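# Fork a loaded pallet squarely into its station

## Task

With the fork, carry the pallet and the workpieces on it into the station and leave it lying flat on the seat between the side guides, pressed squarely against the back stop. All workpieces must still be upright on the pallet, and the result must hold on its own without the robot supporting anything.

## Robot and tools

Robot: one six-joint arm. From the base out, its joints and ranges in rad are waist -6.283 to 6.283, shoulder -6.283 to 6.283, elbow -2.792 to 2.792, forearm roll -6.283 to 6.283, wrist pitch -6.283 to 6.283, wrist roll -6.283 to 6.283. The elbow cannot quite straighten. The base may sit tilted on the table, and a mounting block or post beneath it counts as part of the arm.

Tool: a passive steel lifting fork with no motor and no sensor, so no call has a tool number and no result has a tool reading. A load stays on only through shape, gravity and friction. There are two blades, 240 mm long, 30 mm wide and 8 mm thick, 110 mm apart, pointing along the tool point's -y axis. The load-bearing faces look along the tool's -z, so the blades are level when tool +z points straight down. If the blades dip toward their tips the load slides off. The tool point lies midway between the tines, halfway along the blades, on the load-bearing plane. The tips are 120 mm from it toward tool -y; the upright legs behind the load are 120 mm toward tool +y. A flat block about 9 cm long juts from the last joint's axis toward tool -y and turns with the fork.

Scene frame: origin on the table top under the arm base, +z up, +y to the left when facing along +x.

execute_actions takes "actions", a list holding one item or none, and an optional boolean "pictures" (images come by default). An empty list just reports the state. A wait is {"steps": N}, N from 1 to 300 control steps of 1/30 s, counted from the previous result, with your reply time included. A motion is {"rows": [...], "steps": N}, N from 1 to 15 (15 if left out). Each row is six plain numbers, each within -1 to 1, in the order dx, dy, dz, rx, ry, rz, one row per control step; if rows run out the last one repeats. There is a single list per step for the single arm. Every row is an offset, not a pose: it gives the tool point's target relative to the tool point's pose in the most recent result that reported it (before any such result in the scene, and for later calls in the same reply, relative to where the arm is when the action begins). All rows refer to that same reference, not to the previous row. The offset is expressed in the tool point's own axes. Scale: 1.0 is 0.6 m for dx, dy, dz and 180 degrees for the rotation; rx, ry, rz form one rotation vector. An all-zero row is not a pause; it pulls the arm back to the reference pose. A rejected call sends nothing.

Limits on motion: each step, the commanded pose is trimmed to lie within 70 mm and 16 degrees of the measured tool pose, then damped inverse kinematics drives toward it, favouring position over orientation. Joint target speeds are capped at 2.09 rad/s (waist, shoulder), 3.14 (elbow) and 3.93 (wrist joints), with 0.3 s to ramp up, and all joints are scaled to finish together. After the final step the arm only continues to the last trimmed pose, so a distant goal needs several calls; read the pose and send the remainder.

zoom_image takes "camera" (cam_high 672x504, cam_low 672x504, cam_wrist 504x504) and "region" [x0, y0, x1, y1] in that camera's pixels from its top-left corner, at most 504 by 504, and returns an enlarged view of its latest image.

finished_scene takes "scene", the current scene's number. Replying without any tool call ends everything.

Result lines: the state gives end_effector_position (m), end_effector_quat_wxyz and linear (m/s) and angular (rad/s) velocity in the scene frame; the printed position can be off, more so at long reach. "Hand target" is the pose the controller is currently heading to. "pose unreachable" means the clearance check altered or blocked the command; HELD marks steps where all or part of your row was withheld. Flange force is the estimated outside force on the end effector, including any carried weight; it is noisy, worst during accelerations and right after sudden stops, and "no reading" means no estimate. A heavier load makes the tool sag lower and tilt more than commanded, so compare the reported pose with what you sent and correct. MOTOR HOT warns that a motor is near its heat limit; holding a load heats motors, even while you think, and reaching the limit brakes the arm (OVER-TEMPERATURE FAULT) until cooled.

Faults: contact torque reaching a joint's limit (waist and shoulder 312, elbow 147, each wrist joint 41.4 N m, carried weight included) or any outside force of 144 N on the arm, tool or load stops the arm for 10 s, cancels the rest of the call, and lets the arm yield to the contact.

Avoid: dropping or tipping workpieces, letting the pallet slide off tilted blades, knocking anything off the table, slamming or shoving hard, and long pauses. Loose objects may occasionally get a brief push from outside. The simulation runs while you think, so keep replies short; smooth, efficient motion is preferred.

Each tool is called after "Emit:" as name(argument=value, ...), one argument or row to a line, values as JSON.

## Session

Emit:
execute_actions(
  actions=[],
)

Scene clock: 0.00 s of 6000.00 s.
end_effector_position=(+0.8272, -0.2808, +0.2300) end_effector_quat_wxyz=(+0.033, +0.959, +0.218, -0.178) end_effector_velocity=(-0.000, +0.001, -0.000) end_effector_angular_velocity=(+0.001, +0.001, +0.001)
Joint positions: [-0.348  0.944  0.719 -0.26   1.733  0.722]
Joint velocities: [ 0.     0.     0.001  0.001  0.    -0.   ]
Flange force (N, the push that the arm receives, along the end effector's own x y z axes): no reading
Hand target: +0.827, -0.281, +0.230; +0.033, +0.959, +0.218, -0.178

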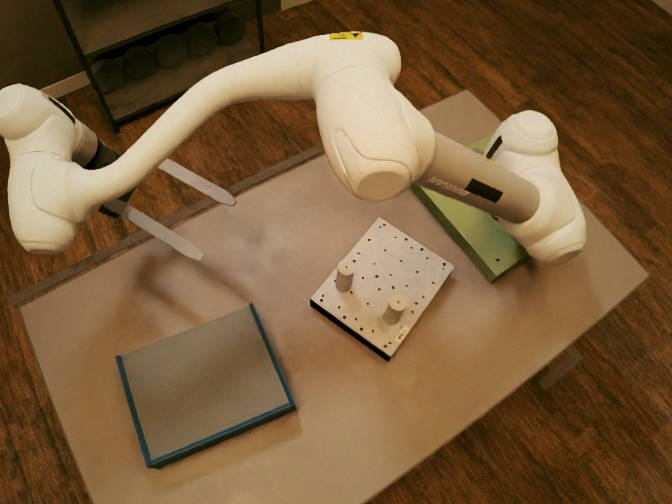

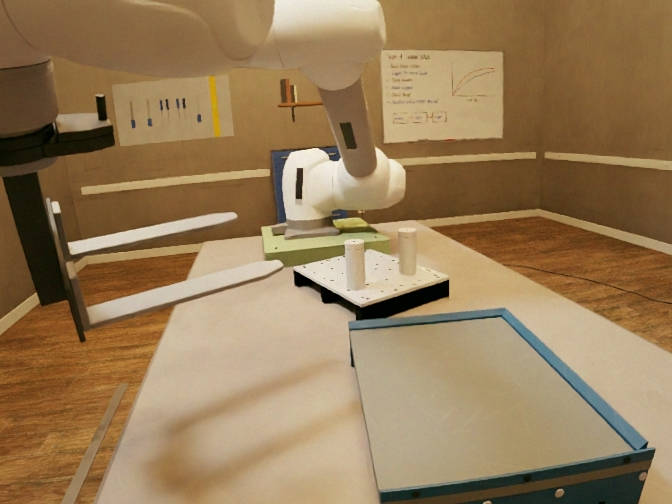

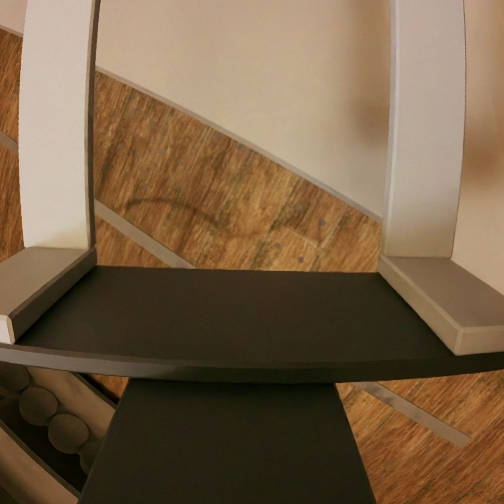

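Emit:
execute_actions(
  actions=[
    {"rows":[[0,0,0,0.001,0.116,0.031]]},
  ],
  pictures=false,
)

Scene clock: 12.20 s of 6000.00 s.
end_effector_position=(+0.8273, -0.2809, +0.2299) end_effector_quat_wxyz=(+0.000, +0.985, +0.173, -0.000) end_effector_velocity=(+0.000, -0.000, -0.002) end_effector_angular_velocity=(+0.004, -0.012, +0.004)
Joint positions: [-0.438  0.76   1.02   0.001  1.363  0.739]
Joint velocities: [-0.002 -0.003  0.009  0.009 -0.015 -0.008]
Flange force (N, the push that the arm receives, along the end effector's own x y z axes): [0.9 -0.6 -0.1]
Hand target: +0.827, -0.281, +0.230; +0.000, +0.985, +0.173, +0.000
Off the commanded pose: 0.000 m, 0 deg.
Steps of this call (steps 1 to 90: nothing new was sent; then 8.70 s passed at rest; steps 91 to 105: all 15 steps of this action). Readings (end_effector_position):
91: (+0.8272, -0.2809, +0.2301)
92: (+0.8273, -0.2807, +0.2299)
94: (+0.8278, -0.2801, +0.2298)
98: (+0.8292, -0.2785, +0.2339)
105: the state above

Emit:
execute_actions(
  actions=[
    {"rows":[[-0.36,-0.1,0.2,0,0,0],[-0.36,-0.1,0.2,0,0,0],[-0.36,-0.15,0.25,0,0,0],[-0.36,-0.2,0.3,0,0,0],[-0.36,-0.233,0.317,0,0,0]]},
  ],
  pictures=false,
)

Emit:
execute_actions(
  actions=[
    {"steps":15},
  ],
)

Emit:
zoom_image(
  camera="cam_high",
  region=[200,140,480,370],
)

Scene clock: 19.73 s of 6000.00 s.
end_effector_position=(+0.6749, -0.2469, +0.1176) end_effector_quat_wxyz=(-0.004, +0.985, +0.175, -0.008) end_effector_velocity=(-0.373, +0.104, -0.284) end_effector_angular_velocity=(-0.009, -0.022, -0.010)
Joint positions: [-0.486  0.602  1.517 -0.003  1.042  0.69 ]
Joint velocities: [-0.122 -0.296  1.104 -0.    -0.832 -0.109]
Flange force (N, the push that the arm receives, along the end effector's own x y z axes): [8.0 -0.3 1.5]
Hand target: +0.634, -0.235, +0.087; -0.004, +0.985, +0.175, -0.007
Off the commanded pose: 0.128 m, 1 deg; position clipped at the last step of the last action.
Steps of this call (steps 1 to 90: nothing new was sent; then 4.03 s passed at rest; steps 91 to 105: all 15 steps of this action). Readings (end_effector_position):
91: (+0.8272, -0.2810, +0.2300)
92: (+0.8256, -0.2811, +0.2291)
94: (+0.8115, -0.2821, +0.2210)
98: (+0.7611, -0.2713, +0.1838)
105: the state above

Scene clock: 20.23 s of 6000.00 s.
end_effector_position=(+0.6340, -0.2353, +0.0870) end_effector_quat_wxyz=(-0.004, +0.985, +0.175, -0.007) end_effector_velocity=(+0.000, -0.001, -0.000) end_effector_angular_velocity=(-0.001, +0.000, +0.001)
Joint positions: [-0.5    0.573  1.634 -0.003  0.952  0.677]
Joint velocities: [-0.     0.001 -0.001 -0.002  0.     0.   ]
Flange force (N, the push that the arm receives, along the end effector's own x y z axes): [4.0 0.8 -0.8]
Hand target: +0.634, -0.235, +0.087; -0.004, +0.985, +0.175, -0.007
Off the commanded pose: 0.075 m, 1 deg; position clipped at the last step of the last action.
Steps of this call (steps 1 to 15: nothing new was sent). Readings (end_effector_position):
1: (+0.6623, -0.2434, +0.1079)
2: (+0.6503, -0.2400, +0.0990)
4: (+0.6355, -0.2357, +0.0882)
8: (+0.6340, -0.2353, +0.0870)
15: the state above

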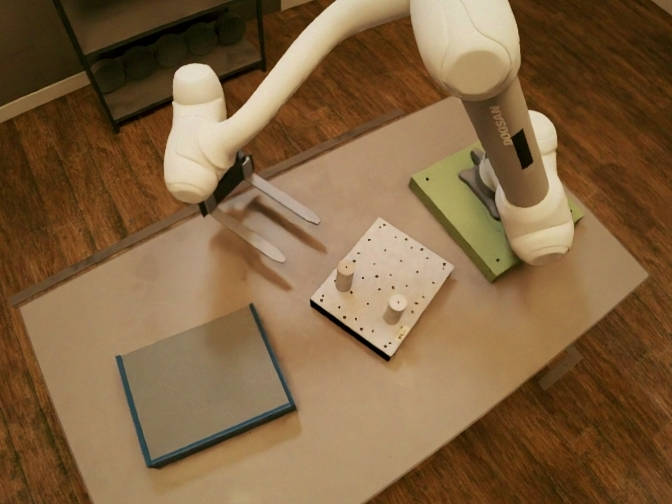

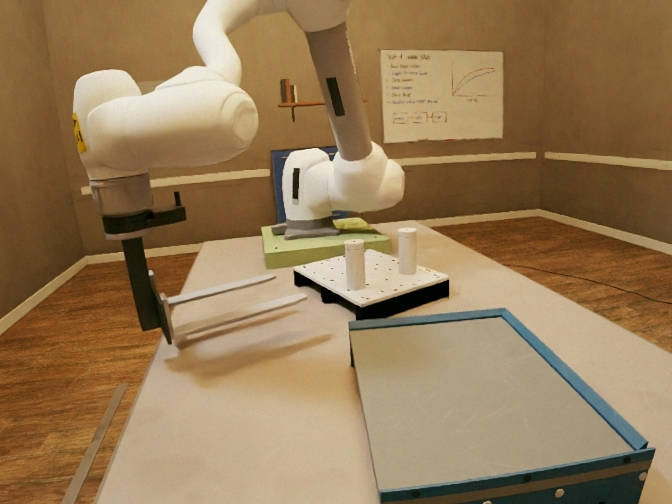

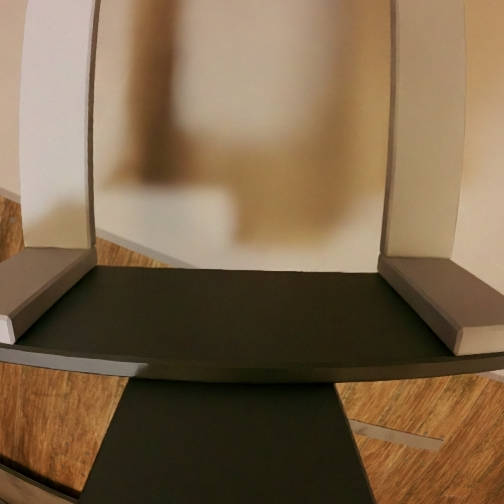

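Region (200, 140, 480, 370) of cam_high's 672x504 image, scaled by 1.800, with more detail than that image has; it fills the top 414 rows of this view, and the rest is white.

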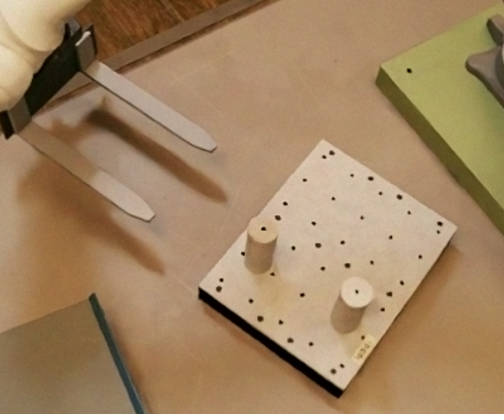

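Emit:
execute_actions(
  actions=[
    {"rows":[[-0.085,-0.02,0.04,0,0,0],[-0.085,-0.02,0.078,0,0,0],[-0.085,-0.02,0.078,0,0,0],[-0.085,-0.02,0.078,0,0,0],[-0.085,-0.02,0.078,0,0,0],[-0.085,-0.06,0.078,0,0,0],[-0.085,-0.1,0.078,0,0,0],[-0.085,-0.14,0.078,0,0,0]]},
  ],
)

Emit:
zoom_image(
  camera="cam_high",
  region=[200,140,480,370],
)

Scene clock: 26.47 s of 6000.00 s.
end_effector_position=(+0.5568, -0.1739, +0.0417) end_effector_quat_wxyz=(-0.004, +0.985, +0.175, -0.007) end_effector_velocity=(+0.000, +0.000, -0.001) end_effector_angular_velocity=(-0.004, +0.004, -0.006)
Joint positions: [-0.481  0.501  1.867 -0.002  0.79   0.695]
Joint velocities: [ 0.002  0.     0.001 -0.008 -0.     0.013]
Flange force (N, the push that the arm receives, along the end effector's own x y z axes): [5.0 -1.7 2.6]
Hand target: +0.557, -0.174, +0.042; -0.004, +0.985, +0.175, -0.007
Off the commanded pose: 0.000 m, 0 deg.
Steps of this call (steps 1 to 90: nothing new was sent; then 2.73 s passed at rest; steps 91 to 105: all 15 steps of this action). Readings (end_effector_position):
91: (+0.6338, -0.2352, +0.0869)
92: (+0.6314, -0.2355, +0.0856)
94: (+0.6106, -0.2373, +0.0723)
98: (+0.5721, -0.2284, +0.0386)
105: the state above

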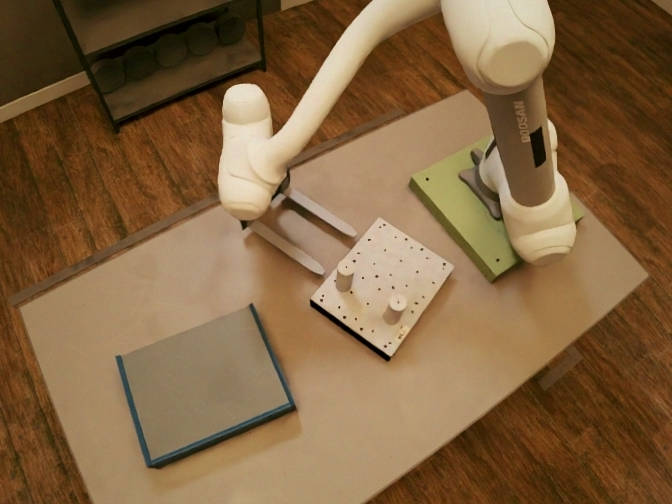

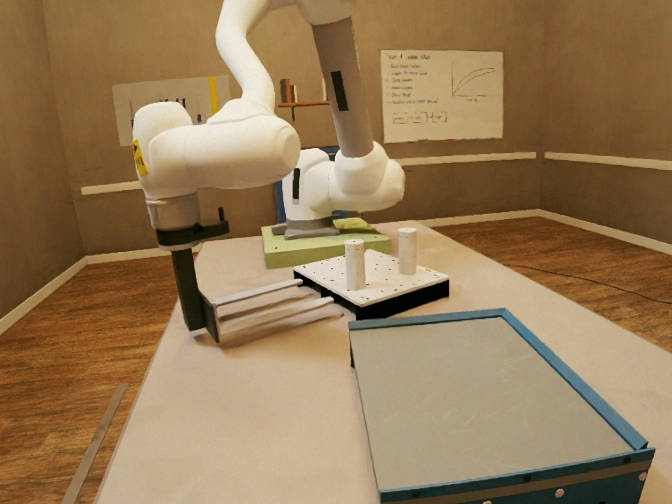

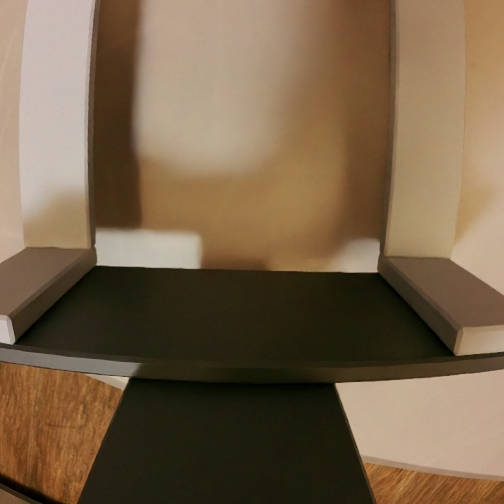

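Region (200, 140, 480, 370) of cam_high's 672x504 image, scaled by 1.800, with more detail than that image has; it fills the top 414 rows of this view, and the rest is white.

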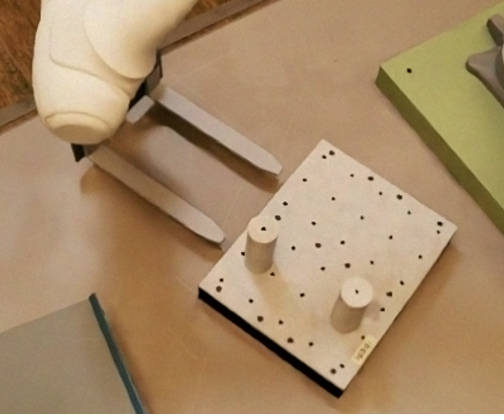

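Emit:
execute_actions(
  actions=[
    {"rows":[[-0.008,-0.04,0,0,0,0],[-0.008,-0.08,0,0,0,0],[-0.008,-0.12,0,0,0,0],[-0.008,-0.16,0,0,0,0],[-0.008,-0.2,0,0,0,0],[-0.008,-0.22,0,0,0,0]]},
  ],
)

Scene clock: 41.50 s of 6000.00 s.
end_effector_position=(+0.5466, -0.1566, +0.0416) end_effector_quat_wxyz=(-0.004, +0.985, +0.174, -0.007) end_effector_velocity=(+0.000, -0.002, +0.000) end_effector_angular_velocity=(-0.001, -0.001, +0.000)
Joint positions: [-0.467  0.481  1.902 -0.002  0.776  0.71 ]
Joint velocities: [-0.002  0.    -0.002 -0.     0.    -0.002]
Flange force (N, the push that the arm receives, along the end effector's own x y z axes): [5.9 1.6 0.5]
Hand target: +0.547, -0.157, +0.042; -0.004, +0.985, +0.175, -0.007
Off the commanded pose: 0.112 m, 0 deg.
FORCE FAULT: contact force on the arm reached its limit, and the arm stopped for 10 seconds. The contact can be on any part of the arm, not only on its tool. The arm's remaining commands of this call were not run. The arm holds still and accepts commands again. Move the arm away from the contact; if what it grips holds it there, let go first. Pushing or pulling that hard again can fault the arm again.
The stop began at step 95 of this call (marked STOPPED below). From that step on the arm followed nothing that you had sent. 11 steps, steps kept back included, did not run and will not run. Nothing is kept back now.
Steps of this call (steps 1 to 90: nothing new was sent; then 1.87 s passed at rest; steps 91 to 94: the first 4 steps of this action; steps 95 to 395: the stop). Readings (end_effector_position):
91: (+0.5566, -0.1736, +0.0416)
92: (+0.5551, -0.1712, +0.0416)
94: (+0.5446, -0.1549, +0.0411)
95: (+0.5453, -0.1555, +0.0412) STOPPED
98: (+0.5466, -0.1566, +0.0416)
395: the state above

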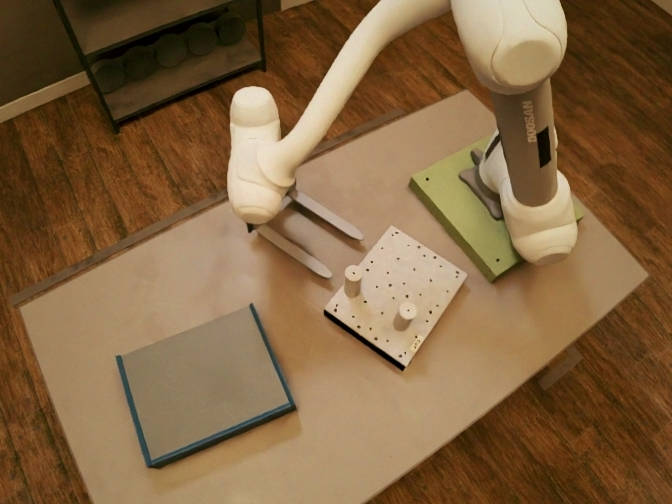

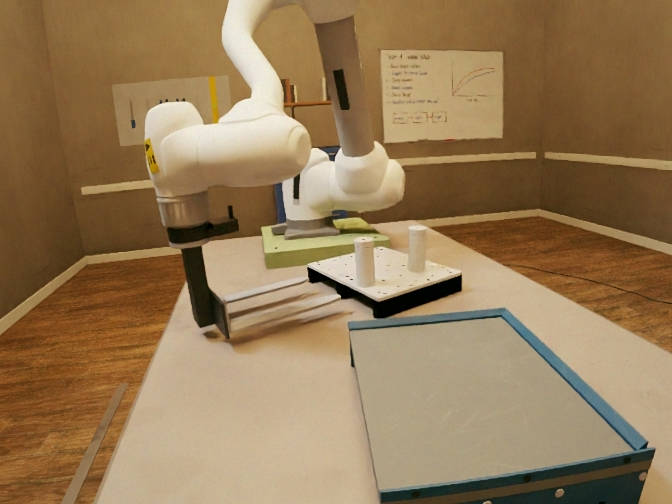

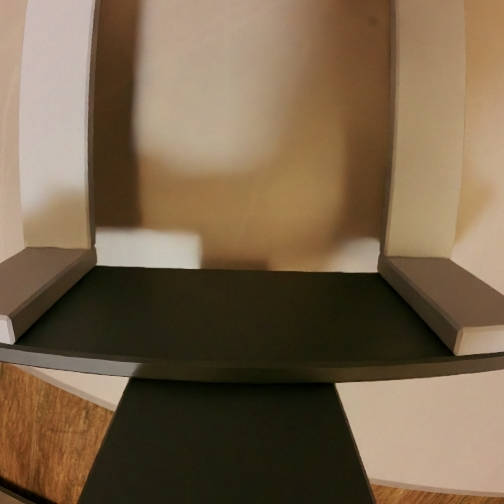

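Hit the pallet; inspect.

Emit:
zoom_image(
  camera="cam_low",
  region=[200,230,480,350],
)

Emit:
zoom_image(
  camera="cam_high",
  region=[220,170,500,390],
)

Region (200, 230, 480, 350) of cam_low's 672x504 image, scaled by 1.800, with more detail than that image has; it fills the top 216 rows of this view, and the rest is white.

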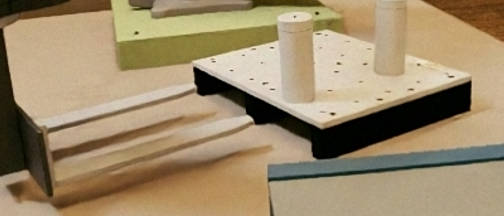

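Region (220, 170, 500, 390) of cam_high's 672x504 image, scaled by 1.800, with more detail than that image has; it fills the top 396 rows of this view, and the rest is white.

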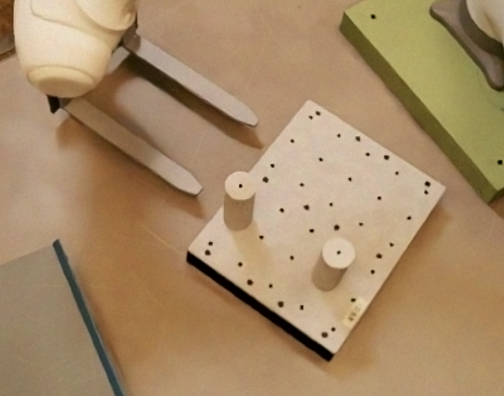

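Emit:
execute_actions(
  actions=[
    {"rows":[[0,0.02,-0.1,0,0,0],[0,0.02,-0.25,0,0,0],[0,0,-0.33,0,0,0],[0,0,-0.33,0,0,0],[0,0,-0.33,0,0,0],[0,-0.1,-0.33,0,0,0],[0,-0.25,-0.33,0,0,0]]},
  ],
  pictures=false,
)

Emit:
execute_actions(
  actions=[
    {"steps":15},
  ],
)

Scene clock: 60.30 s of 6000.00 s.
end_effector_position=(+0.5129, -0.0649, +0.2012) end_effector_quat_wxyz=(-0.005, +0.985, +0.175, -0.006) end_effector_velocity=(-0.134, +0.365, +0.278) end_effector_angular_velocity=(+0.007, -0.001, +0.005)
Joint positions: [-0.363  0.218  1.923  0.003  1.017  0.809]
Joint velocities: [ 0.463 -0.62   0.205  0.017  0.415  0.45 ]
Flange force (N, the push that the arm receives, along the end effector's own x y z axes): [11.0 4.2 2.7]
Hand target: +0.500, -0.029, +0.229; -0.005, +0.985, +0.175, -0.006
Off the commanded pose: 0.064 m, 0 deg; position clipped at the last step of the last action.
Steps of this call (steps 1 to 140: nothing new was sent; then 13.63 s passed at rest; steps 141 to 155: all 15 steps of this action). Readings (end_effector_position):
141: (+0.5466, -0.1566, +0.0416)
142: (+0.5465, -0.1569, +0.0447)
144: (+0.5484, -0.1602, +0.0718)
148: (+0.5456, -0.1524, +0.1375)
155: the state above

Scene clock: 60.80 s of 6000.00 s.
end_effector_position=(+0.4995, -0.0289, +0.2293) end_effector_quat_wxyz=(-0.005, +0.985, +0.175, -0.006) end_effector_velocity=(-0.000, +0.000, -0.000) end_effector_angular_velocity=(-0.000, +0.001, +0.002)
Joint positions: [-0.315  0.157  1.94   0.005  1.062  0.856]
Joint velocities: [ 0.001  0.     0.    -0.001  0.    -0.001]
Flange force (N, the push that the arm receives, along the end effector's own x y z axes): [7.9 -0.4 1.0]
Hand target: +0.500, -0.029, +0.229; -0.005, +0.985, +0.175, -0.006
Off the commanded pose: 0.017 m, 0 deg; position clipped at the last step of the last action.
Steps of this call (steps 1 to 15: nothing new was sent). Readings (end_effector_position):
1: (+0.5085, -0.0526, +0.2107)
2: (+0.5045, -0.0415, +0.2194)
4: (+0.5000, -0.0297, +0.2289)
8: (+0.4995, -0.0288, +0.2293)
15: the state above

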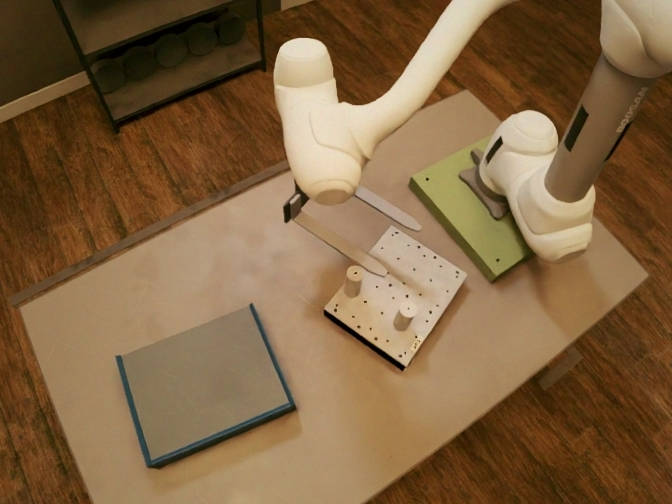

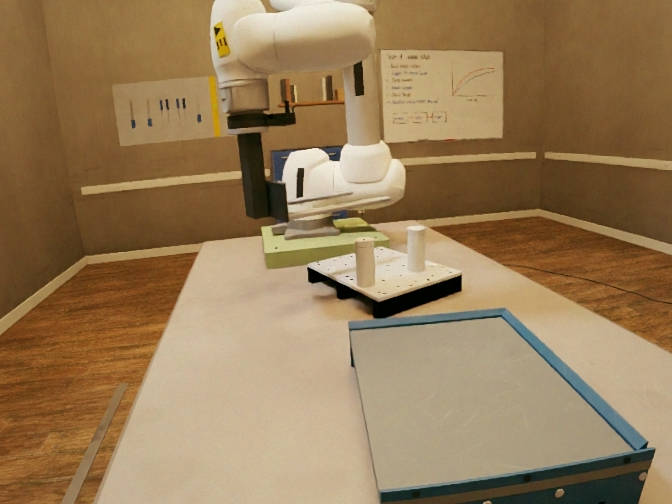

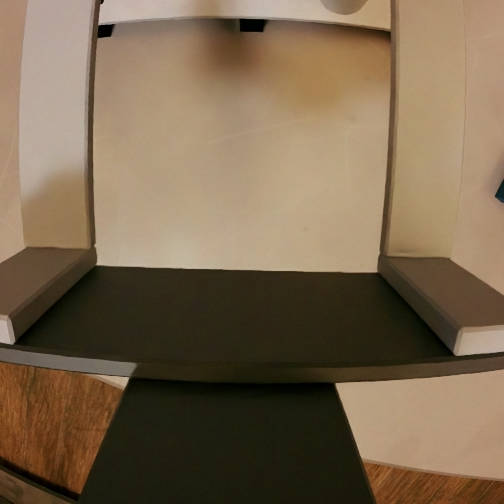

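Emit:
execute_actions(
  actions=[
    {"rows":[[0.017,0.22,0,0,0,0],[0.017,0.22,0,0,0,0],[0.017,0.22,0,0,0,0],[0.017,0.22,0,0,0,0],[0.017,0.22,0.05,0,0,0],[0.017,0.22,0.15,0,0,0],[0.017,0.22,0.33,0,0,0]]},
  ],
  pictures=false,
)

Emit:
execute_actions(
  actions=[
    {"steps":15},
  ],
)

Emit:
zoom_image(
  camera="cam_low",
  region=[200,230,480,350],
)

Scene clock: 74.40 s of 6000.00 s.
end_effector_position=(+0.5388, -0.1310, +0.0947) end_effector_quat_wxyz=(-0.005, +0.985, +0.175, -0.008) end_effector_velocity=(+0.041, -0.102, -0.455) end_effector_angular_velocity=(+0.006, +0.001, -0.004)
Joint positions: [-0.439  0.398  1.909  0.001  0.855  0.735]
Joint velocities: [-0.11   0.625  0.114  0.004 -0.736 -0.109]
Flange force (N, the push that the arm receives, along the end effector's own x y z axes): [2.5 0.3 1.6]
Hand target: +0.544, -0.142, +0.049; -0.005, +0.985, +0.175, -0.007
Off the commanded pose: 0.069 m, 0 deg; position clipped at the last step of the last action.
Steps of this call (steps 1 to 90: nothing new was sent; then 10.10 s passed at rest; steps 91 to 105: all 15 steps of this action). Readings (end_effector_position):
91: (+0.4996, -0.0290, +0.2293)
92: (+0.5008, -0.0316, +0.2293)
94: (+0.5106, -0.0546, +0.2292)
98: (+0.5311, -0.1077, +0.2072)
105: the state above

Scene clock: 74.90 s of 6000.00 s.
end_effector_position=(+0.5439, -0.1416, +0.0487) end_effector_quat_wxyz=(-0.005, +0.985, +0.175, -0.007) end_effector_velocity=(-0.000, -0.001, -0.000) end_effector_angular_velocity=(+0.001, +0.000, -0.002)
Joint positions: [-0.45   0.463  1.915  0.001  0.782  0.724]
Joint velocities: [-0.002 -0.     0.001  0.001 -0.    -0.001]
Flange force (N, the push that the arm receives, along the end effector's own x y z axes): [6.2 1.3 0.8]
Hand target: +0.544, -0.142, +0.049; -0.005, +0.985, +0.175, -0.007
Off the commanded pose: 0.022 m, 0 deg; position clipped at the last step of the last action.
Steps of this call (steps 1 to 15: nothing new was sent). Readings (end_effector_position):
1: (+0.5404, -0.1344, +0.0795)
2: (+0.5418, -0.1376, +0.0656)
4: (+0.5435, -0.1412, +0.0499)
8: (+0.5439, -0.1416, +0.0486)
15: the state above

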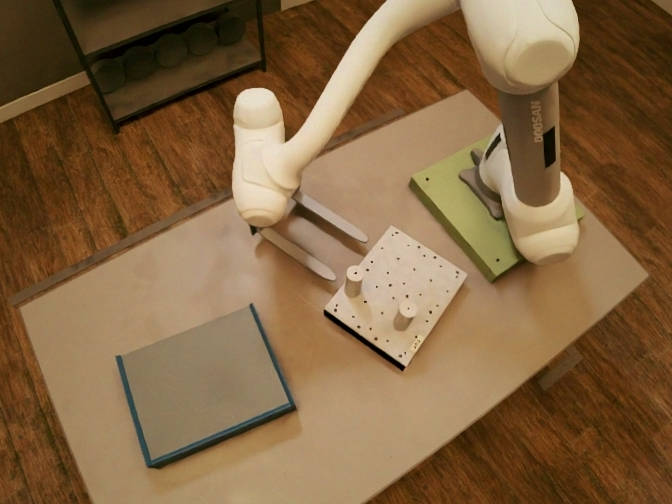

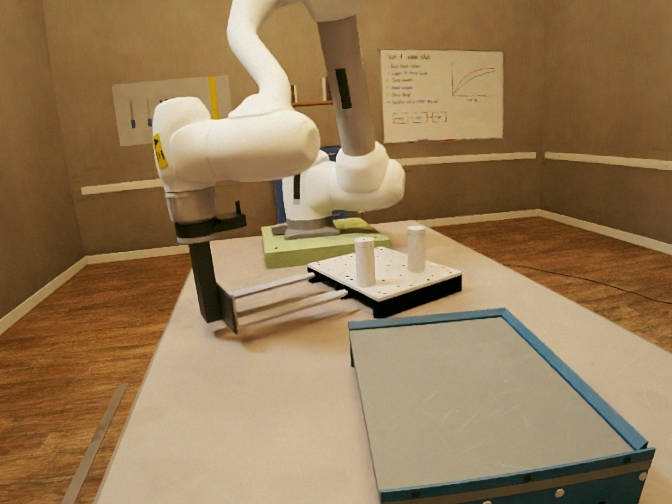

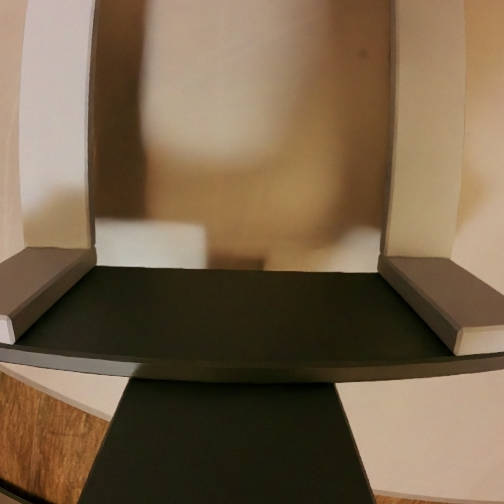

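Region (200, 230, 480, 350) of cam_low's 672x504 image, scaled by 1.800, with more detail than that image has; it fills the top 216 rows of this view, and the rest is white.

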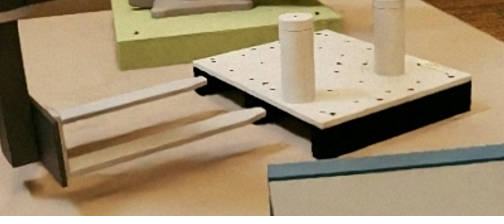

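Lower to z≈0.028, then advance slowly a little.

Emit:
execute_actions(
  actions=[
    {"rows":[[0,0,0.015,0,0,0],[0,0,0.034,0,0,0],[0,0,0.034,0,0,0],[0,0,0.034,0,0,0],[0,-0.01,0.034,0,0,0],[0,-0.02,0.034,0,0,0],[0,-0.03,0.034,0,0,0],[0,-0.04,0.034,0,0,0],[0,-0.05,0.034,0,0,0],[0,-0.06,0.034,0,0,0],[0,-0.07,0.034,0,0,0],[0,-0.08,0.034,0,0,0],[0,-0.09,0.034,0,0,0],[0,-0.1,0.034,0,0,0]]},
  ],
)

Emit:
zoom_image(
  camera="cam_low",
  region=[200,230,480,350],
)

Scene clock: 79.67 s of 6000.00 s.
end_effector_position=(+0.5250, -0.0915, +0.0288) end_effector_quat_wxyz=(-0.006, +0.985, +0.175, -0.007) end_effector_velocity=(-0.060, +0.157, +0.002) end_effector_angular_velocity=(+0.000, +0.002, -0.002)
Joint positions: [-0.394  0.446  1.999  0.004  0.716  0.778]
Joint velocities: [ 0.186 -0.132  0.225  0.005 -0.091  0.184]
Flange force (N, the push that the arm receives, along the end effector's own x y z axes): [12.6 -3.6 2.9]
Hand target: +0.523, -0.085, +0.029; -0.005, +0.985, +0.175, -0.007
Off the commanded pose: 0.007 m, 0 deg.
Steps of this call (steps 1 to 90: nothing new was sent; then 1.27 s passed at rest; steps 91 to 105: all 15 steps of this action). Readings (end_effector_position):
91: (+0.5441, -0.1417, +0.0487)
92: (+0.5447, -0.1420, +0.0464)
94: (+0.5438, -0.1416, +0.0333)
98: (+0.5393, -0.1302, +0.0283)
105: the state above

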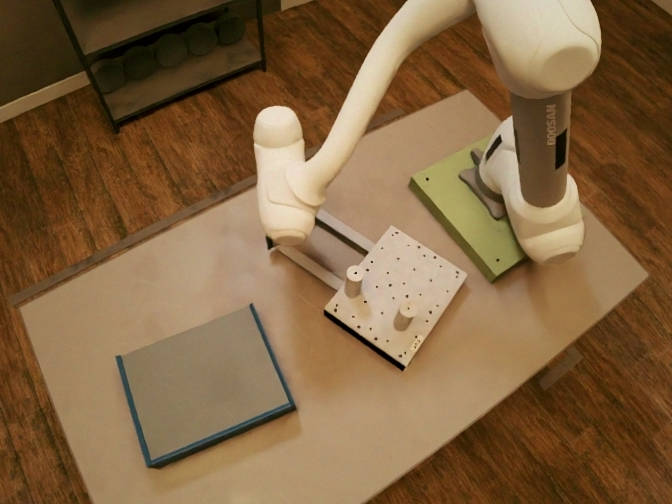

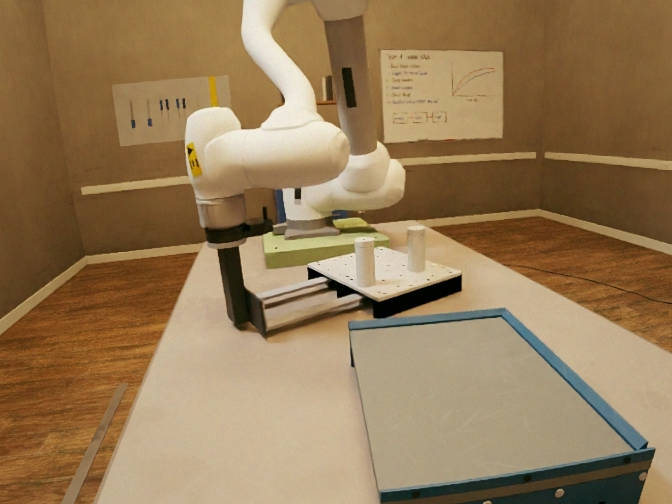

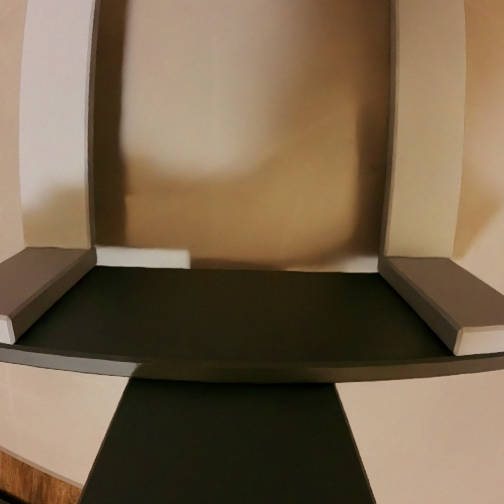

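Region (200, 230, 480, 350) of cam_low's 672x504 image, scaled by 1.800, with more detail than that image has; it fills the top 216 rows of this view, and the rest is white.

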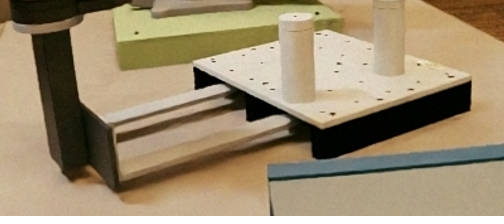

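Emit:
execute_actions(
  actions=[
    {"rows":[[0,-0.02,0,0,0,0],[0,-0.04,0,0,0,0],[0,-0.06,0,0,0,0],[0,-0.08,0,0,0,0],[0,-0.1,0,0,0,0],[0,-0.12,0,0,0,0],[0,-0.14,0,0,0,0],[0,-0.16,0,0,0,0],[0,-0.18,0,0,0,0],[0,-0.2,0,0,0,0],[0,-0.22,0,0,0,0],[0,-0.24,0,0,0,0],[0,-0.26,0,0,0,0],[0,-0.28,0,0,0,0]]},
  ],
  pictures=false,
)

Emit:
execute_actions(
  actions=[
    {"steps":8},
  ],
)

Scene clock: 88.63 s of 6000.00 s.
end_effector_position=(+0.4731, +0.0438, +0.0303) end_effector_quat_wxyz=(-0.007, +0.984, +0.176, -0.007) end_effector_velocity=(-0.118, +0.314, +0.005) end_effector_angular_velocity=(+0.004, +0.000, +0.002)
Joint positions: [-0.206  0.344  2.168  0.015  0.65   0.955]
Joint velocities: [ 0.509 -0.209  0.325  0.025 -0.12   0.486]
Flange force (N, the push that the arm receives, along the end effector's own x y z axes): [5.7 1.2 4.0]
Hand target: +0.466, +0.064, +0.031; -0.007, +0.984, +0.175, -0.007
Off the commanded pose: 0.023 m, 0 deg.
Steps of this call (steps 1 to 90: nothing new was sent; then 5.47 s passed at rest; steps 91 to 105: all 15 steps of this action). Readings (end_effector_position):
91: (+0.5229, -0.0852, +0.0290)
92: (+0.5221, -0.0833, +0.0290)
94: (+0.5171, -0.0706, +0.0290)
98: (+0.5014, -0.0312, +0.0292)
105: the state above

Scene clock: 88.90 s of 6000.00 s.
end_effector_position=(+0.4663, +0.0643, +0.0308) end_effector_quat_wxyz=(-0.007, +0.984, +0.175, -0.007) end_effector_velocity=(+0.001, -0.001, +0.000) end_effector_angular_velocity=(-0.001, -0.001, +0.001)
Joint positions: [-0.171  0.33   2.187  0.015  0.643  0.99 ]
Joint velocities: [-0.001  0.    -0.002 -0.002 -0.    -0.001]
Flange force (N, the push that the arm receives, along the end effector's own x y z axes): [8.1 -1.7 1.9]
Hand target: +0.466, +0.064, +0.031; -0.007, +0.984, +0.175, -0.007
Off the commanded pose: 0.002 m, 0 deg.
Steps of this call (steps 1 to 8: nothing new was sent). Readings (end_effector_position):
1: (+0.4695, +0.0536, +0.0304)
2: (+0.4672, +0.0605, +0.0307)
4: (+0.4663, +0.0644, +0.0308)
8: the state above

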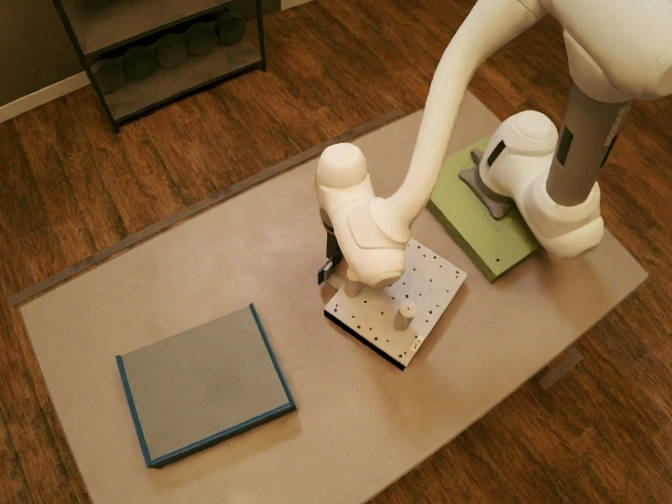

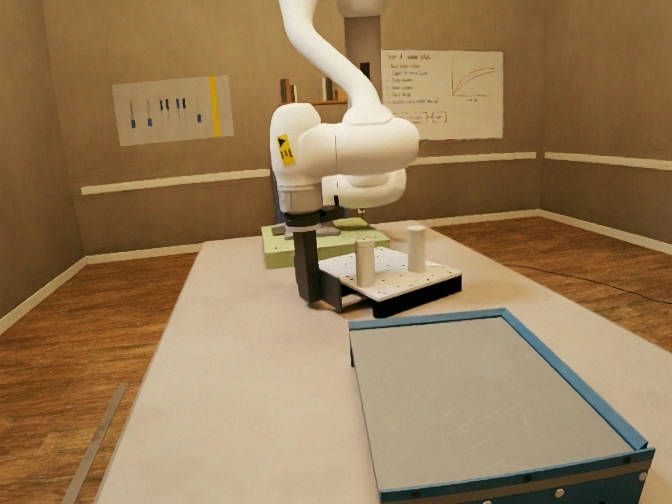

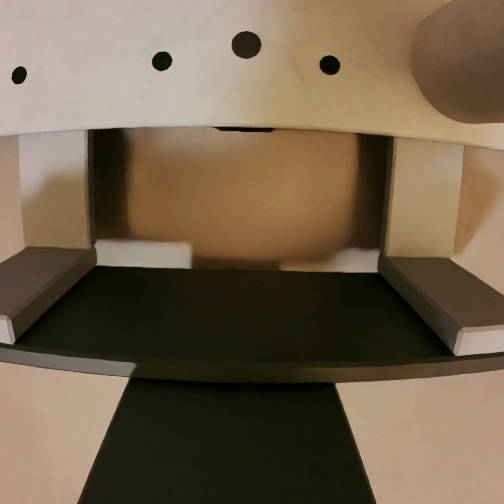

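Emit:
execute_actions(
  actions=[
    {"rows":[[0,-0.015,0,0,0,0],[0,-0.03,0,0,0,0],[0,-0.045,0,0,0,0],[0,-0.06,0,0,0,0],[0,-0.068,0,0,0,0]]},
  ],
)

Scene clock: 93.83 s of 6000.00 s.
end_effector_position=(+0.4521, +0.1027, +0.0314) end_effector_quat_wxyz=(-0.007, +0.984, +0.175, -0.007) end_effector_velocity=(-0.000, -0.000, +0.000) end_effector_angular_velocity=(-0.001, +0.001, +0.001)
Joint positions: [-0.103  0.308  2.221  0.017  0.631  1.056]
Joint velocities: [-0.    -0.     0.    -0.001  0.001  0.   ]
Flange force (N, the push that the arm receives, along the end effector's own x y z axes): [7.9 -3.1 0.4]
Hand target: +0.452, +0.103, +0.031; -0.007, +0.984, +0.175, -0.007
Off the commanded pose: 0.000 m, 0 deg.
Steps of this call (steps 1 to 90: nothing new was sent; then 1.43 s passed at rest; steps 91 to 105: all 15 steps of this action). Readings (end_effector_position):
91: (+0.4662, +0.0644, +0.0308)
92: (+0.4655, +0.0665, +0.0307)
94: (+0.4606, +0.0784, +0.0308)
98: (+0.4520, +0.1014, +0.0313)
105: the state above

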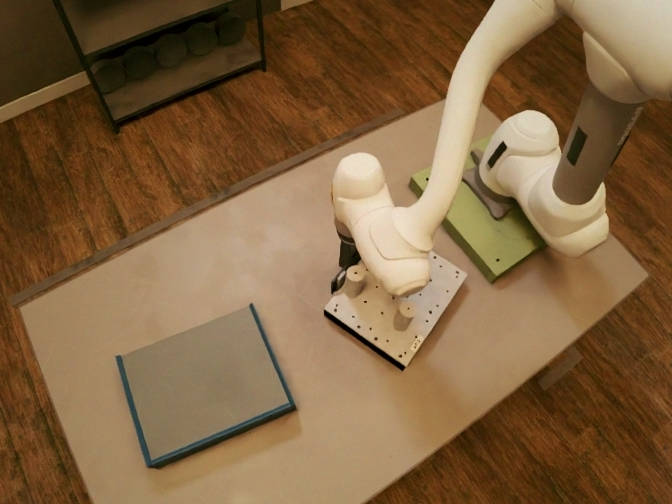

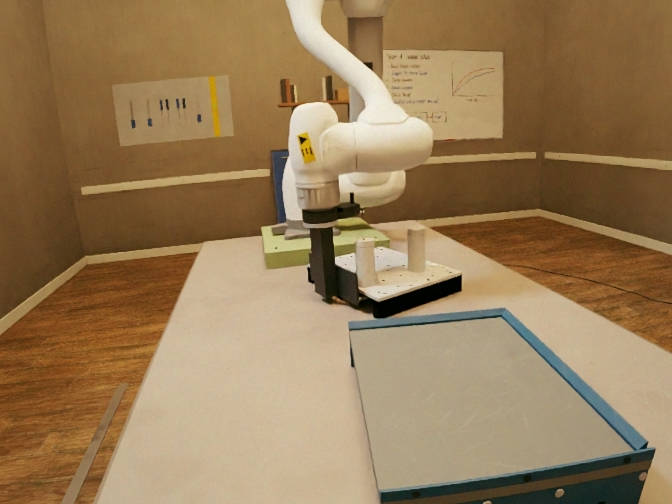

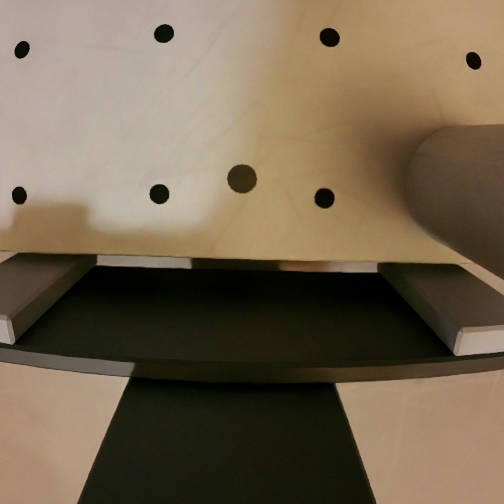

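Emit:
execute_actions(
  actions=[
    {"rows":[[0,0,-0.015,0,0,0],[0,0,-0.03,0,0,0],[0,0,-0.045,0.002,0,0],[0,0,-0.06,0.004,0,0],[0,0,-0.08,0.006,0,0],[0,0,-0.1,0.007,0,0],[0,0,-0.12,0.007,0,0],[0,0,-0.14,0.007,0,0],[0,0,-0.16,0.007,0,0],[0,0,-0.18,0.007,0,0],[0,0,-0.2,0.007,0,0],[0,0,-0.22,0.007,0,0],[0,0,-0.24,0.007,0,0],[0,0,-0.26,0.007,0,0],[0,0,-0.28,0.007,0,0]]},
  ],
  pictures=false,
)

Emit:
execute_actions(
  actions=[
    {"steps":8},
  ],
  pictures=false,
)

Scene clock: 100.27 s of 6000.00 s.
end_effector_position=(+0.4541, +0.1018, +0.1655) end_effector_quat_wxyz=(-0.018, +0.984, +0.175, -0.008) end_effector_velocity=(+0.004, -0.004, +0.366) end_effector_angular_velocity=(-0.001, -0.000, -0.002)
Joint positions: [-0.117  0.127  2.123  0.038  0.92   1.033]
Joint velocities: [-0.008 -0.429 -0.334 -0.024  0.762  0.032]
Flange force (N, the push that the arm receives, along the end effector's own x y z axes): [8.2 -3.2 27.5]
Hand target: +0.454, +0.101, +0.197; -0.018, +0.984, +0.175, -0.008
Off the commanded pose: 0.034 m, 0 deg.
Steps of this call (steps 1 to 90: nothing new was sent; then 2.93 s passed at rest; steps 91 to 105: all 15 steps of this action). Readings (end_effector_position):
91: (+0.4523, +0.1027, +0.0315)
92: (+0.4520, +0.1027, +0.0336)
94: (+0.4524, +0.1027, +0.0463)
98: (+0.4529, +0.1027, +0.0836)
105: the state above

Scene clock: 100.53 s of 6000.00 s.
end_effector_position=(+0.4544, +0.1013, +0.1968) end_effector_quat_wxyz=(-0.017, +0.984, +0.175, -0.008) end_effector_velocity=(-0.002, +0.001, -0.001) end_effector_angular_velocity=(+0.002, +0.003, +0.001)
Joint positions: [-0.118  0.091  2.093  0.036  0.984  1.036]
Joint velocities: [ 0.001 -0.     0.003  0.002  0.    -0.002]
Flange force (N, the push that the arm receives, along the end effector's own x y z axes): [10.6 -0.6 33.6]
Hand target: +0.454, +0.101, +0.197; -0.018, +0.984, +0.175, -0.008
Off the commanded pose: 0.003 m, 0 deg.
Steps of this call (steps 1 to 8: nothing new was sent). Readings (end_effector_position):
1: (+0.4541, +0.1016, +0.1778)
2: (+0.4544, +0.1016, +0.1887)
4: (+0.4548, +0.1015, +0.1969)
8: the state above

Emit:
execute_actions(
  actions=[
    {"rows":[[0.006,0.008,0,0,0,0.002],[0.016,0.021,0,0,0,0.005],[0.03,0.04,0,0,0,0.009],[0.047,0.063,0,0,0,0.014],[0.066,0.088,0,0,0,0.02],[0.086,0.115,0,0,0,0.026],[0.106,0.141,0,0,0,0.032],[0.126,0.168,0,0,0,0.038],[0.146,0.194,0,0,0,0.044],[0.166,0.221,0,0,0,0.05],[0.186,0.247,0,0,0,0.056],[0.206,0.274,0,0,0,0.062],[0.226,0.3,0,0,0,0.068],[0.246,0.327,0,0,0,0.074],[0.275,0.366,0,0,0,0.083]]},
  ],
  pictures=false,
)

Scene clock: 109.47 s of 6000.00 s.
end_effector_position=(+0.6111, -0.0041, +0.1908) end_effector_quat_wxyz=(-0.016, +0.997, +0.077, -0.007) end_effector_velocity=(+0.419, -0.275, -0.018) end_effector_angular_velocity=(-0.008, +0.011, -0.564)
Joint positions: [-0.255  0.308  1.832  0.031  1.029  1.099]
Joint velocities: [-0.269  0.572 -0.763 -0.007  0.192  0.304]
Flange force (N, the push that the arm receives, along the end effector's own x y z axes): [-0.7 -1.5 31.0]
Hand target: +0.651, -0.031, +0.189; -0.016, +0.999, +0.046, -0.007
Off the commanded pose: 0.086 m, 4 deg; position clipped at the last step of the last action.
Steps of this call (steps 1 to 130: nothing new was sent; then 4.10 s passed at rest; steps 131 to 145: all 15 steps of this action). Readings (end_effector_position):
131: (+0.4543, +0.1014, +0.1967)
132: (+0.4557, +0.1003, +0.1966)
134: (+0.4669, +0.0930, +0.1963)
138: (+0.5121, +0.0619, +0.1948)
145: the state above

Emit:
execute_actions(
  actions=[
    {"rows":[[0.065,0.06,0,0,0,0.022],[0.075,0.069,0,0,0,0.025],[0.09,0.082,0,0,0,0.029],[0.11,0.099,0,0,0,0.033],[0.13,0.116,0,0,0,0.038],[0.155,0.137,0,0,0,0.043],[0.18,0.159,0,0,0,0.048],[0.205,0.18,0,0,0,0.053],[0.23,0.2,0,0,0,0.058],[0.255,0.222,0,0,0,0.063],[0.28,0.244,0,0,0,0.068],[0.305,0.265,0,0,0,0.073],[0.33,0.287,0,0,0,0.078],[0.35,0.304,0,0,0,0.083],[0.365,0.317,0,0,0,0.086]]},
  ],
  pictures=false,
)

Emit:
execute_actions(
  actions=[
    {"steps":10},
  ],
  pictures=false,
)

Scene clock: 117.47 s of 6000.00 s.
end_effector_position=(+0.7992, -0.1259, +0.1839) end_effector_quat_wxyz=(-0.015, +0.999, -0.038, -0.005) end_effector_velocity=(+0.399, -0.251, -0.016) end_effector_angular_velocity=(-0.008, +0.000, -0.450)
Joint positions: [-0.342  0.57   1.443  0.029  1.151  1.248]
Joint velocities: [-0.122  0.587 -0.946 -0.006  0.348  0.34 ]
Flange force (N, the push that the arm receives, along the end effector's own x y z axes): [-5.1 -5.1 28.8]
Hand target: +0.839, -0.151, +0.182; -0.015, +0.998, -0.058, -0.005
Off the commanded pose: 0.066 m, 2 deg; position clipped at the last step of the last action.
Steps of this call (steps 1 to 90: nothing new was sent; then 4.50 s passed at rest; steps 91 to 105: all 15 steps of this action). Readings (end_effector_position):
91: (+0.6513, -0.0314, +0.1889)
92: (+0.6524, -0.0320, +0.1889)
94: (+0.6619, -0.0381, +0.1888)
98: (+0.7031, -0.0648, +0.1875)
105: the state above

Scene clock: 117.80 s of 6000.00 s.
end_effector_position=(+0.8391, -0.1512, +0.1820) end_effector_quat_wxyz=(-0.015, +0.998, -0.058, -0.005) end_effector_velocity=(+0.002, +0.001, +0.000) end_effector_angular_velocity=(-0.003, -0.005, +0.004)
Joint positions: [-0.353  0.631  1.343  0.028  1.189  1.279]
Joint velocities: [ 0.003  0.    -0.001 -0.001 -0.005 -0.001]
Flange force (N, the push that the arm receives, along the end effector's own x y z axes): [-1.3 -4.0 28.8]
Hand target: +0.839, -0.151, +0.182; -0.015, +0.998, -0.058, -0.005
Off the commanded pose: 0.019 m, 0 deg; position clipped at the last step of the last action.
Steps of this call (steps 1 to 10: nothing new was sent). Readings (end_effector_position):
1: (+0.8125, -0.1343, +0.1834)
2: (+0.8248, -0.1419, +0.1829)
4: (+0.8383, -0.1506, +0.1821)
8: (+0.8391, -0.1512, +0.1820)
10: the state above

Emit:
execute_actions(
  actions=[
    {"rows":[[0.01,0,0,0,0,0.002],[0.022,0.003,0,0,0,0.004],[0.036,0.005,0,0,0,0.006],[0.05,0.007,0,0,0,0.008],[0.065,0.009,0,0,0,0.011],[0.08,0.011,0,0,0,0.013],[0.095,0.013,0,0,0,0.016],[0.11,0.015,0,0,0,0.018],[0.124,0.017,0,0,0,0.02],[0.137,0.018,0,0,0,0.022]]},
  ],
)

Emit:
zoom_image(
  camera="cam_high",
  region=[60,180,340,480],
)

Scene clock: 123.60 s of 6000.00 s.
end_effector_position=(+0.9192, -0.1713, +0.1806) end_effector_quat_wxyz=(-0.015, +0.996, -0.093, -0.006) end_effector_velocity=(+0.002, -0.003, +0.001) end_effector_angular_velocity=(-0.001, +0.022, +0.004)
Joint positions: [-0.343  0.747  1.143  0.028  1.273  1.361]
Joint velocities: [ 0.001  0.016 -0.031 -0.01   0.035  0.001]
Flange force (N, the push that the arm receives, along the end effector's own x y z axes): [4.3 -2.3 29.6]
Hand target: +0.919, -0.171, +0.181; -0.015, +0.996, -0.093, -0.006
Off the commanded pose: 0.000 m, 0 deg.
Steps of this call (steps 1 to 120: nothing new was sent; then 1.30 s passed at rest; steps 121 to 135: all 15 steps of this action). Readings (end_effector_position):
121: (+0.8394, -0.1512, +0.1822)
122: (+0.8410, -0.1514, +0.1822)
124: (+0.8511, -0.1542, +0.1820)
128: (+0.8808, -0.1621, +0.1813)
135: the state above

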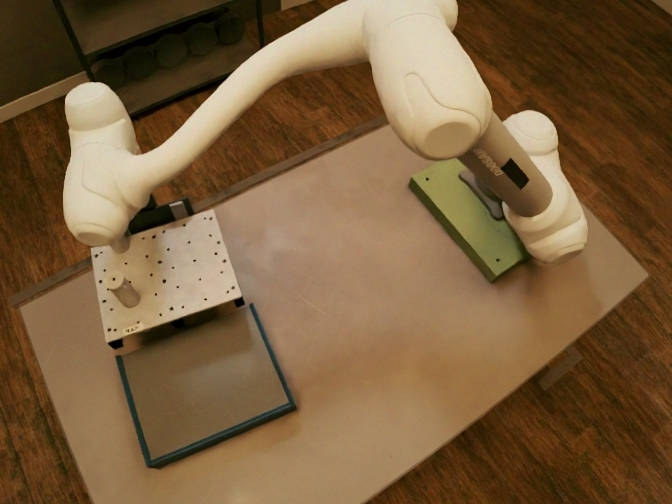

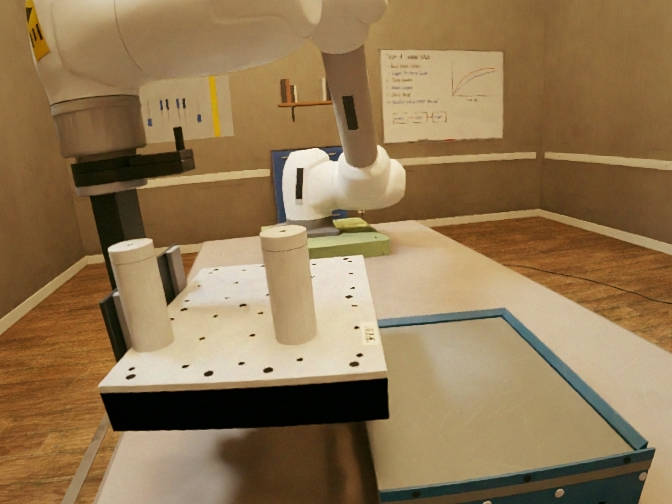

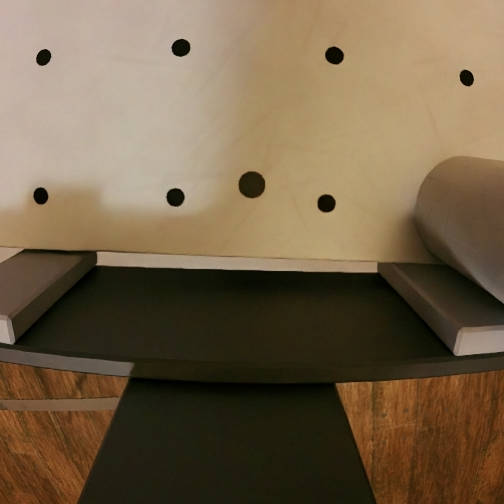

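Region (60, 180, 340, 480) of cam_high's 672x504 image, scaled by 1.680, with more detail than that image has; it fills the left 470 columns of this view, and the rest is white.

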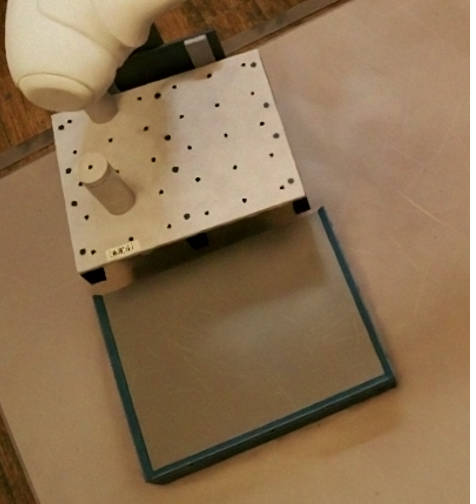

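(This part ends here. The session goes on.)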